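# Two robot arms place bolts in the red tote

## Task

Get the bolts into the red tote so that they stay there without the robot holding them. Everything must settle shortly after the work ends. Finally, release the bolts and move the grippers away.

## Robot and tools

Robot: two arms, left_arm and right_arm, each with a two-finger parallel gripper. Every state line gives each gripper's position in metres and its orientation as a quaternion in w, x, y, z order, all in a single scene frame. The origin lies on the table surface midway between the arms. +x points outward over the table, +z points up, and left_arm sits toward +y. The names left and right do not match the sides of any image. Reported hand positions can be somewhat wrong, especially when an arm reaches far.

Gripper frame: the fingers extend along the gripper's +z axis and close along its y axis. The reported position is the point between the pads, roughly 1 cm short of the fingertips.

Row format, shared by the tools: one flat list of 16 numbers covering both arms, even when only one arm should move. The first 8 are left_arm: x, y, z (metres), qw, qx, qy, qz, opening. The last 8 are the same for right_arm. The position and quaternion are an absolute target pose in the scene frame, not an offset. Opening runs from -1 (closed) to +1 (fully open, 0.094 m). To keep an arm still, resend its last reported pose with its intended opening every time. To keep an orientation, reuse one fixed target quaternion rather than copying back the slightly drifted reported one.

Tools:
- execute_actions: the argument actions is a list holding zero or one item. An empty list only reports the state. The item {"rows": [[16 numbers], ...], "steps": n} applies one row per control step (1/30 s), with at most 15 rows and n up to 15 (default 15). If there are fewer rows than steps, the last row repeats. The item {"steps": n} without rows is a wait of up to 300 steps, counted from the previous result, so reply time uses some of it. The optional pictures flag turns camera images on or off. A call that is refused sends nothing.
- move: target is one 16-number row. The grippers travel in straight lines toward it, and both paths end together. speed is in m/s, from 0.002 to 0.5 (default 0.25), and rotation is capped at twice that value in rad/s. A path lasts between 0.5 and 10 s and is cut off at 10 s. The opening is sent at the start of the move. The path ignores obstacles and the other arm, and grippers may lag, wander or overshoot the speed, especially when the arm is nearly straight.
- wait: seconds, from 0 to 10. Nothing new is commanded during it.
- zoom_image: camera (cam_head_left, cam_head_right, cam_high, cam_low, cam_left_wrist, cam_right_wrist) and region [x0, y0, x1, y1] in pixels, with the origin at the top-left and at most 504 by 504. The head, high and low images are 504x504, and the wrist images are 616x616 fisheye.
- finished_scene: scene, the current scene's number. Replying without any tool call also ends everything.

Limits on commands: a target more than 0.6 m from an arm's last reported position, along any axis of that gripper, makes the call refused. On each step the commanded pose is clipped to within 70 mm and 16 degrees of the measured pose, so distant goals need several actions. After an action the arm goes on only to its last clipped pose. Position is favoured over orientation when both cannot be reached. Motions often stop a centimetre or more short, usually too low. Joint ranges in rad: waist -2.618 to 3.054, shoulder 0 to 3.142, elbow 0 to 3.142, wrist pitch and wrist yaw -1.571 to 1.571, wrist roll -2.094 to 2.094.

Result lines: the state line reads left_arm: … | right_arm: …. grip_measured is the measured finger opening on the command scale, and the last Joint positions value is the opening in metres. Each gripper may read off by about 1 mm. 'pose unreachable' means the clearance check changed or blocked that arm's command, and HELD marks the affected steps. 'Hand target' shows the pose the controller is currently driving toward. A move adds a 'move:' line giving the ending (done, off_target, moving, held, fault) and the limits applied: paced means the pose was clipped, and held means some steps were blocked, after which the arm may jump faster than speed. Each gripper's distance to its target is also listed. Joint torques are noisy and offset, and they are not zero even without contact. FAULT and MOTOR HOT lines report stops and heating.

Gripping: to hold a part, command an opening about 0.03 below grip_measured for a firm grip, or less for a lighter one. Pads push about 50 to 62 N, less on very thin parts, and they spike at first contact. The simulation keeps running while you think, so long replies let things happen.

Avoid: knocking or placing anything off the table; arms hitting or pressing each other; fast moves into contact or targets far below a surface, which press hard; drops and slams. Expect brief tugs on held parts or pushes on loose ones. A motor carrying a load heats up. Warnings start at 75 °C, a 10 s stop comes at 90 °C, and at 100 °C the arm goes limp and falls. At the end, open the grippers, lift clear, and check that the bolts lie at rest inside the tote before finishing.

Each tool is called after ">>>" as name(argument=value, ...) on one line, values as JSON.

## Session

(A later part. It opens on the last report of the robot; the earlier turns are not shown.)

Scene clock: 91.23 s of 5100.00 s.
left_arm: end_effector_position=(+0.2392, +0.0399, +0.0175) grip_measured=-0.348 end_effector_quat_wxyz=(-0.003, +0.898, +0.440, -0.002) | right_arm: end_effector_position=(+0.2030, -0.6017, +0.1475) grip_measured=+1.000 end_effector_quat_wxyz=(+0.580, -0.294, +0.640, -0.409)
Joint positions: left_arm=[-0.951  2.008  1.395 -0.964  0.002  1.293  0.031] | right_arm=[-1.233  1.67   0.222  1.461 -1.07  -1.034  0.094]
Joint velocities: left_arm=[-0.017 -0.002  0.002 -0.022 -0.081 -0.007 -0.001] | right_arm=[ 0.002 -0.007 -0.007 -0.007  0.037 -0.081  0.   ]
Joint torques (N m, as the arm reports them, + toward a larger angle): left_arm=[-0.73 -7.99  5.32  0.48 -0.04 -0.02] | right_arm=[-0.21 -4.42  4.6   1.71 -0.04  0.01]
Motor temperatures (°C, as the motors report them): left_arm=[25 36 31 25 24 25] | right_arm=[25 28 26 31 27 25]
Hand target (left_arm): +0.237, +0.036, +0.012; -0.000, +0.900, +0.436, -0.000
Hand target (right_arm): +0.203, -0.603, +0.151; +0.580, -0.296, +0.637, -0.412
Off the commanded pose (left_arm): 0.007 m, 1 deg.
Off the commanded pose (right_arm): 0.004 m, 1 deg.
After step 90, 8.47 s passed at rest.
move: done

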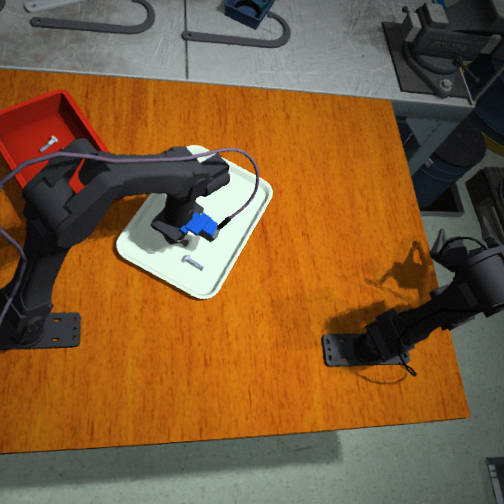

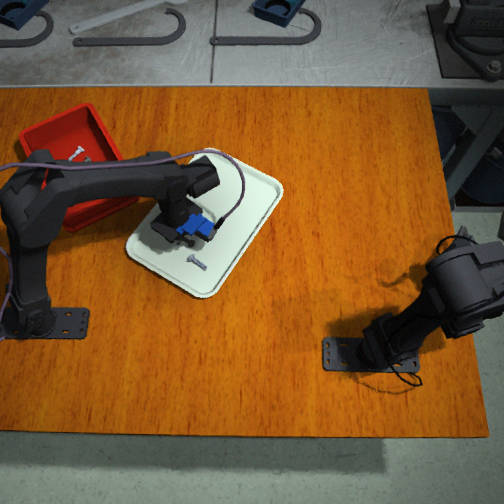

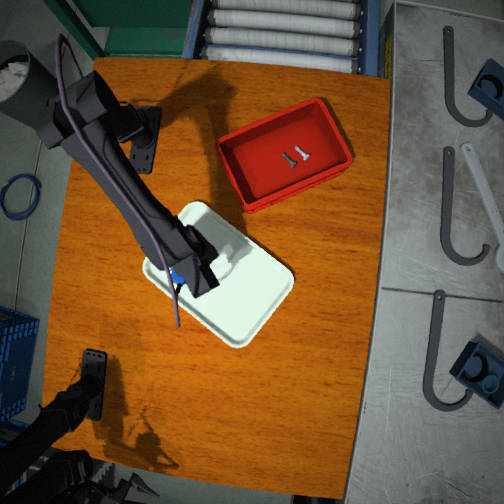

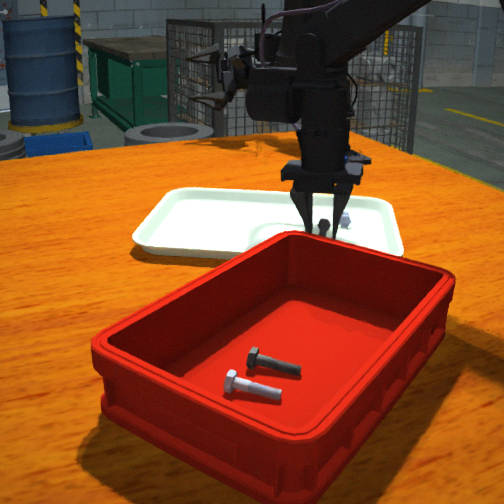

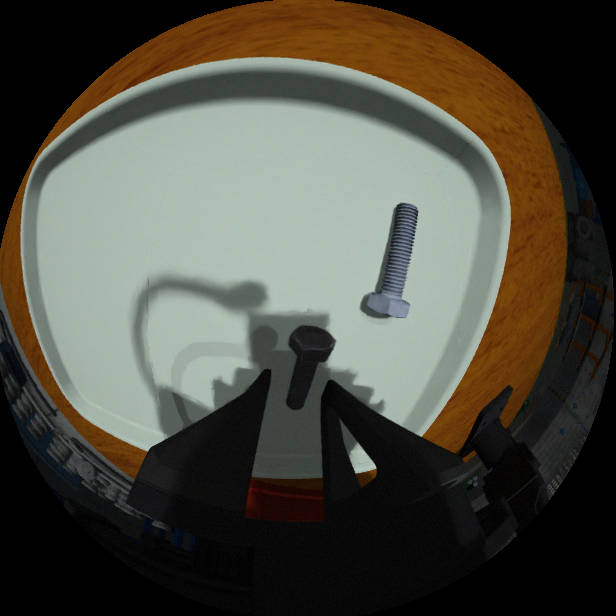

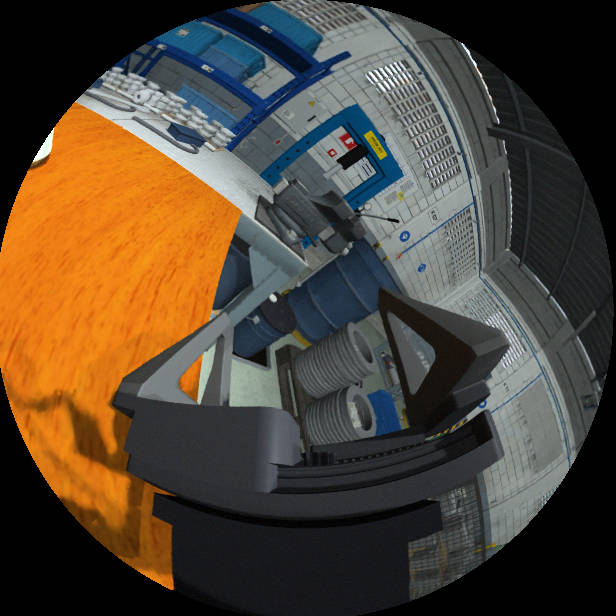

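>>> move(target=[0.230,0.028,0.015,0,0.9,0.436,0,-0.35,0.203,-0.603,0.151,0.58,-0.296,0.637,-0.412,1], speed=0.04)

>>> move(target=[0.230,0.028,0.015,0,0.9,0.436,0,-0.885,0.203,-0.603,0.151,0.58,-0.296,0.637,-0.412,1])

>>> move(target=[0.27,0.08,0.15,0,0.9,0.436,0,-0.885,0.203,-0.603,0.151,0.58,-0.296,0.637,-0.412,1])

Scene clock: 97.90 s of 5100.00 s.
left_arm: end_effector_position=(+0.2301, +0.0330, +0.0175) grip_measured=-0.348 end_effector_quat_wxyz=(-0.002, +0.900, +0.437, -0.001) | right_arm: end_effector_position=(+0.2030, -0.6017, +0.1475) grip_measured=+1.000 end_effector_quat_wxyz=(+0.580, -0.294, +0.640, -0.409)
Joint positions: left_arm=[-0.983  2.008  1.395 -0.963  0.001  1.267  0.031] | right_arm=[-1.233  1.67   0.222  1.461 -1.07  -1.034  0.094]
Joint velocities: left_arm=[ 0.012 -0.017 -0.017  0.022 -0.066 -0.139 -0.002] | right_arm=[-0.002  0.002 -0.002 -0.051 -0.095  0.051  0.   ]
Joint torques (N m, as the arm reports them, + toward a larger angle): left_arm=[-0.47 -7.77  6.98  0.31  0.02 -0.01] | right_arm=[-0.15 -4.41  4.66  1.72 -0.05  0.01]
Motor temperatures (°C, as the motors report them): left_arm=[25 36 31 25 24 25] | right_arm=[25 28 26 31 27 25]
Hand target (left_arm): +0.230, +0.028, +0.015; +0.000, +0.900, +0.436, -0.000
Hand target (right_arm): +0.203, -0.603, +0.151; +0.580, -0.296, +0.637, -0.412
Off the commanded pose (left_arm): 0.006 m, 0 deg.
Off the commanded pose (right_arm): 0.004 m, 1 deg.
After step 90, 2.93 s passed at rest.
move: done

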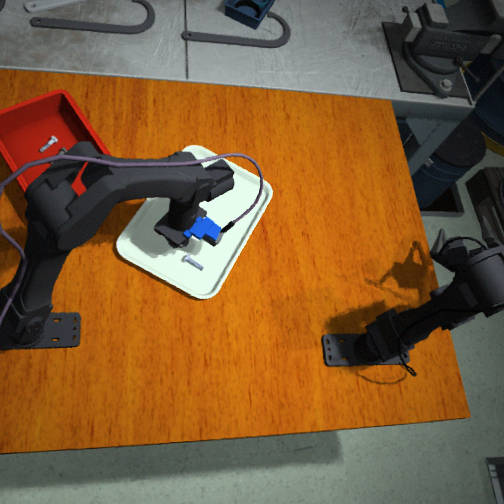

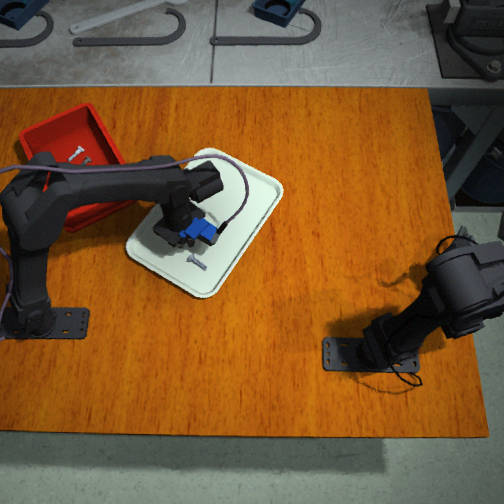

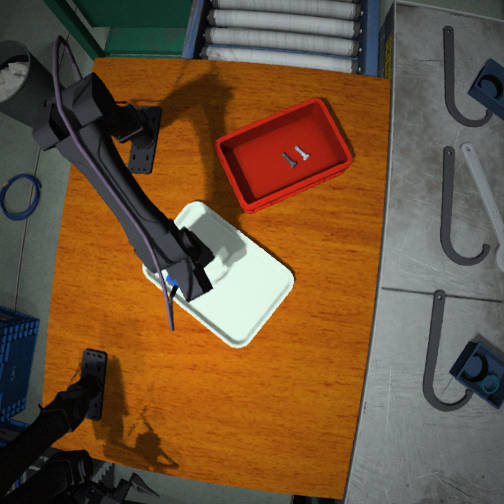

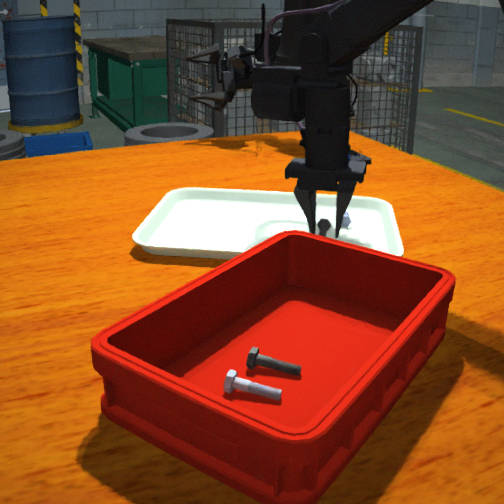

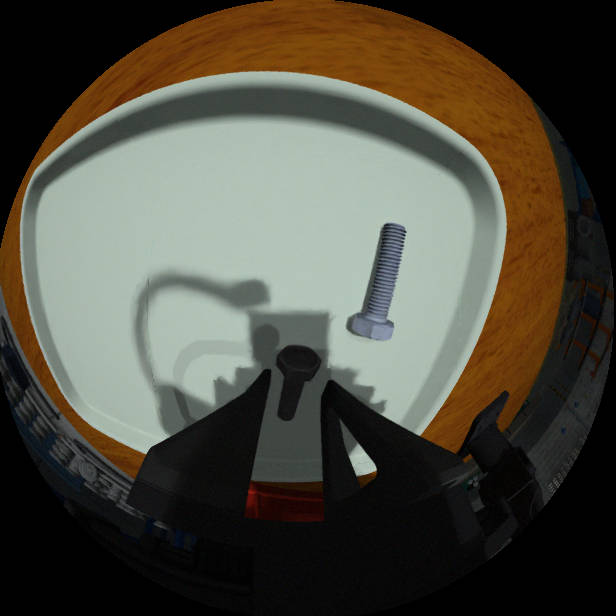

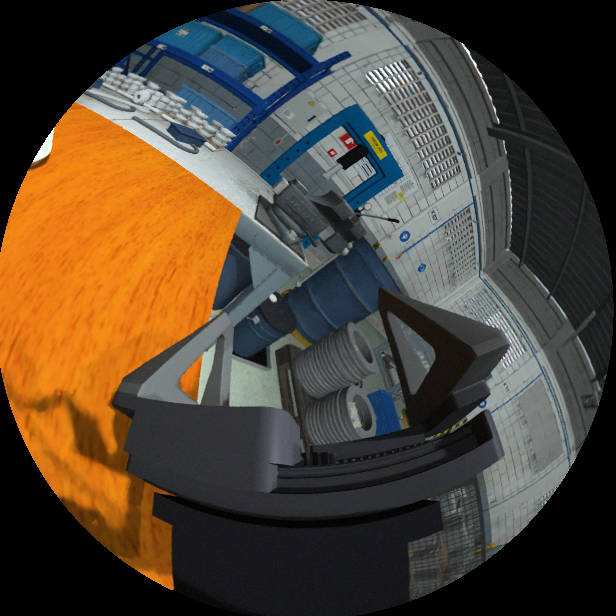

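Scene clock: 98.60 s of 5100.00 s.
left_arm: end_effector_position=(+0.2301, +0.0330, +0.0175) grip_measured=-0.860 end_effector_quat_wxyz=(-0.002, +0.899, +0.437, -0.001) | right_arm: end_effector_position=(+0.2030, -0.6017, +0.1475) grip_measured=+1.000 end_effector_quat_wxyz=(+0.580, -0.294, +0.640, -0.409)
Joint positions: left_arm=[-0.983  2.008  1.395 -0.963  0.001  1.266  0.007] | right_arm=[-1.233  1.67   0.222  1.461 -1.07  -1.034  0.094]
Joint velocities: left_arm=[-0.012 -0.017 -0.012 -0.037 -0.007 -0.022  0.   ] | right_arm=[ 0.002  0.017 -0.002  0.095 -0.007 -0.051  0.   ]
Joint torques (N m, as the arm reports them, + toward a larger angle): left_arm=[-0.32 -7.66  6.86  0.36  0.   -0.02] | right_arm=[-0.16 -4.48  4.65  1.72 -0.05  0.01]
Motor temperatures (°C, as the motors report them): left_arm=[25 36 31 25 24 25] | right_arm=[25 28 26 31 27 25]
Hand target (left_arm): +0.230, +0.028, +0.015; +0.000, +0.900, +0.436, -0.000
Hand target (right_arm): +0.203, -0.603, +0.151; +0.580, -0.296, +0.637, -0.412
Off the commanded pose (left_arm): 0.006 m, 0 deg.
Off the commanded pose (right_arm): 0.004 m, 1 deg.
move: done

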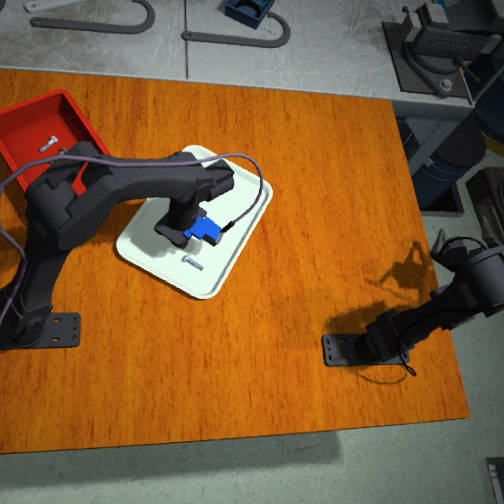

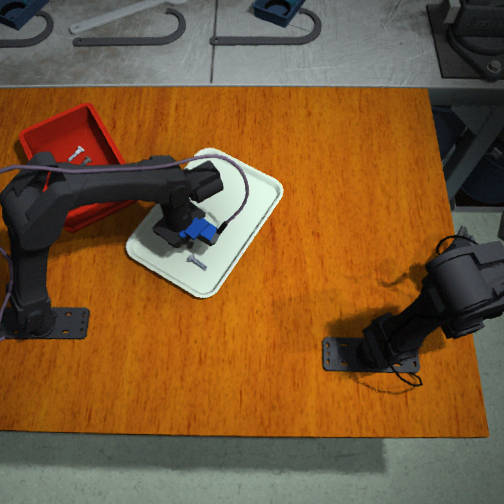

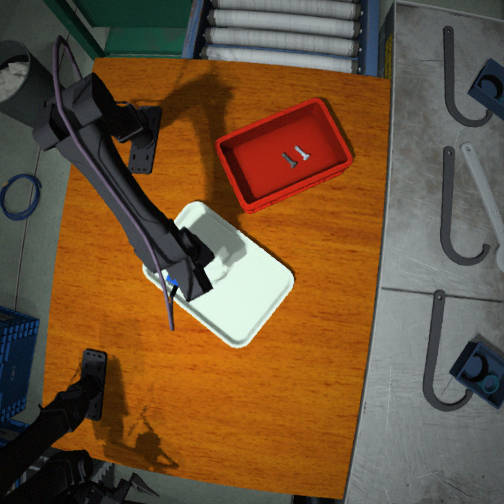

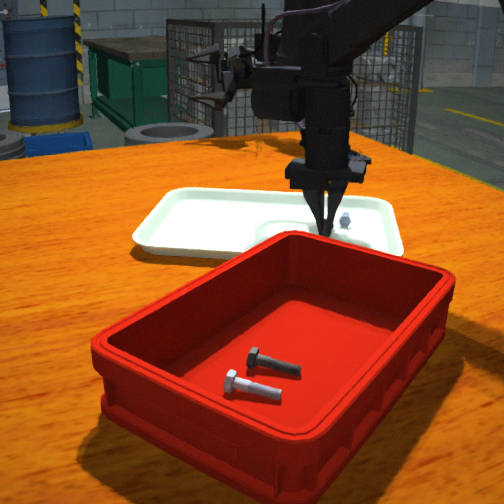

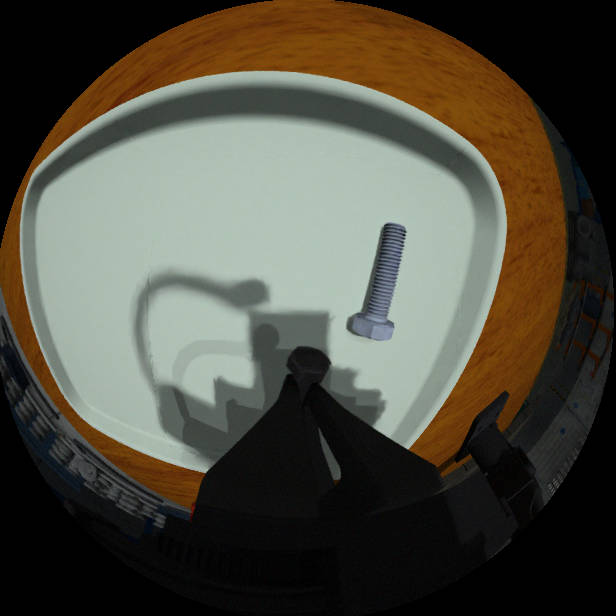

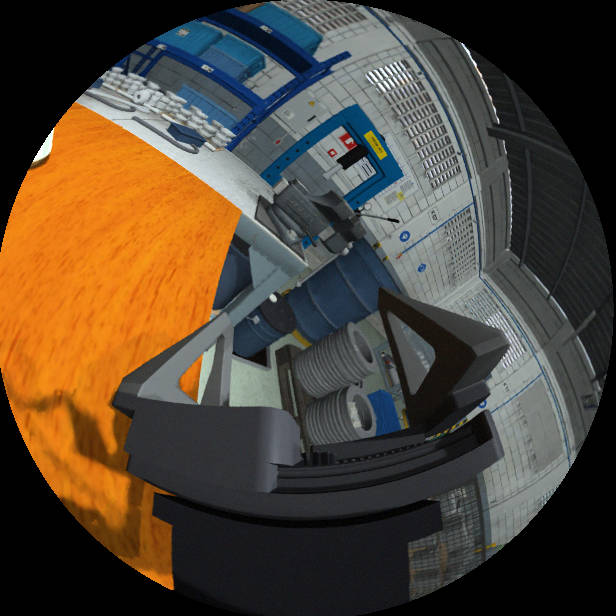

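Scene clock: 99.93 s of 5100.00 s.
left_arm: end_effector_position=(+0.2683, +0.0806, +0.1380) grip_measured=-0.860 end_effector_quat_wxyz=(-0.009, +0.899, +0.437, -0.002) | right_arm: end_effector_position=(+0.2030, -0.6017, +0.1475) grip_measured=+1.000 end_effector_quat_wxyz=(+0.580, -0.294, +0.640, -0.409)
Joint positions: left_arm=[-0.817  1.902  1.734 -1.422 -0.001  1.432  0.007] | right_arm=[-1.233  1.67   0.222  1.461 -1.07  -1.034  0.094]
Joint velocities: left_arm=[ 0.007 -0.007 -0.007  0.007  0.037 -0.022  0.001] | right_arm=[-0.007 -0.007 -0.002 -0.066  0.022 -0.037  0.   ]
Joint torques (N m, as the arm reports them, + toward a larger angle): left_arm=[ 0.29 -9.23  9.06 -0.01 -0.05  0.1 ] | right_arm=[-0.2  -4.4   4.69  1.72 -0.05  0.  ]
Motor temperatures (°C, as the motors report them): left_arm=[25 36 31 25 24 25] | right_arm=[25 28 26 31 27 25]
Hand target (left_arm): +0.269, +0.082, +0.150; -0.001, +0.900, +0.436, +0.002
Hand target (right_arm): +0.203, -0.603, +0.151; +0.580, -0.296, +0.637, -0.412
Off the commanded pose (left_arm): 0.012 m, 1 deg.
Off the commanded pose (right_arm): 0.004 m, 1 deg.
move: off_target (left_arm)

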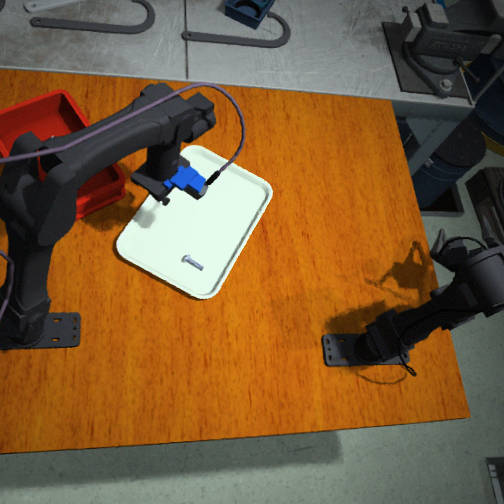

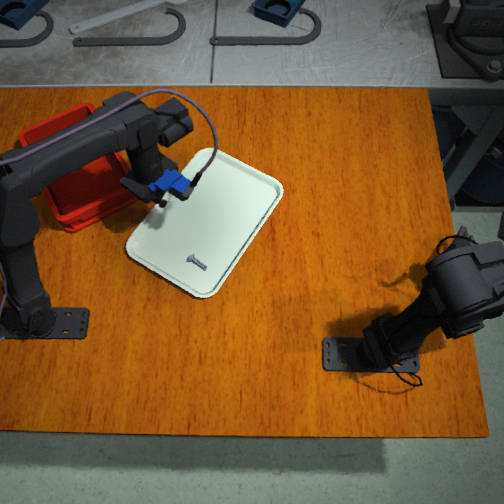

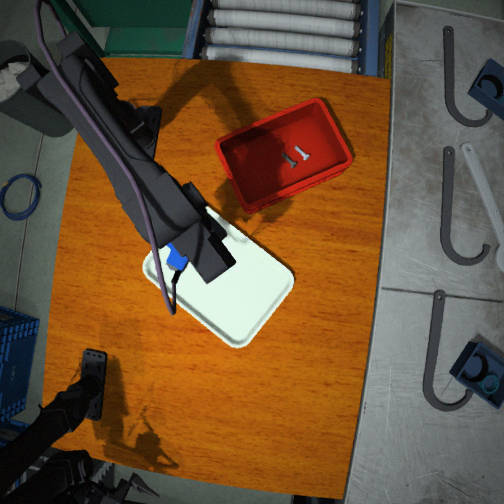

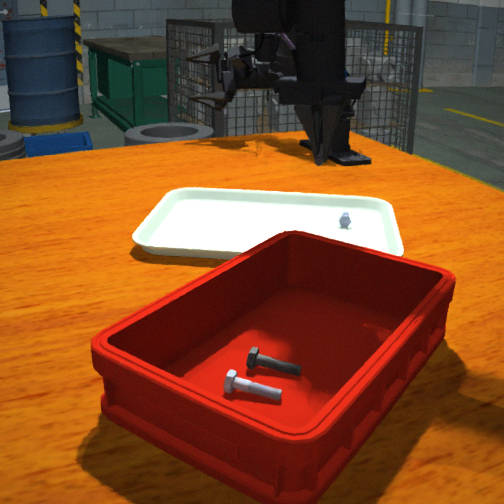

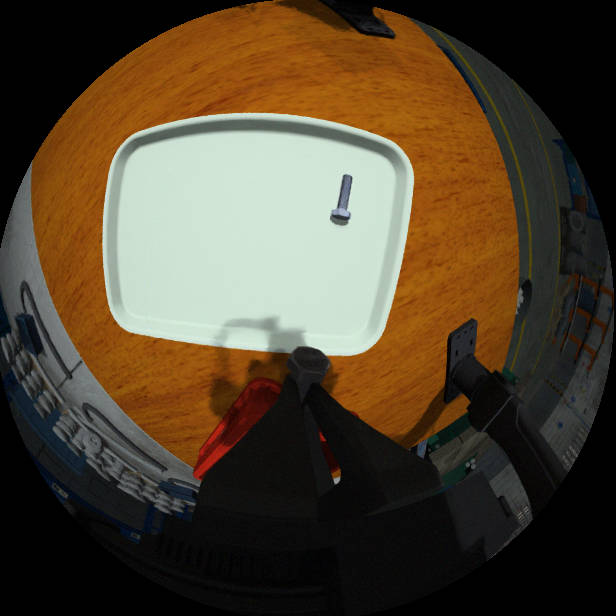

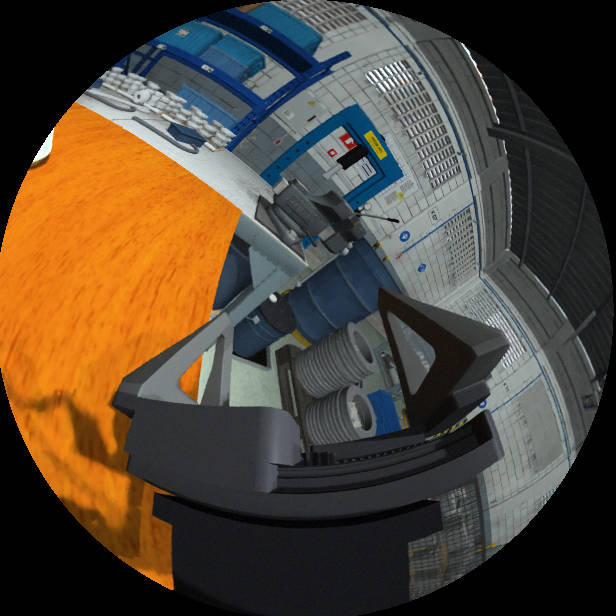

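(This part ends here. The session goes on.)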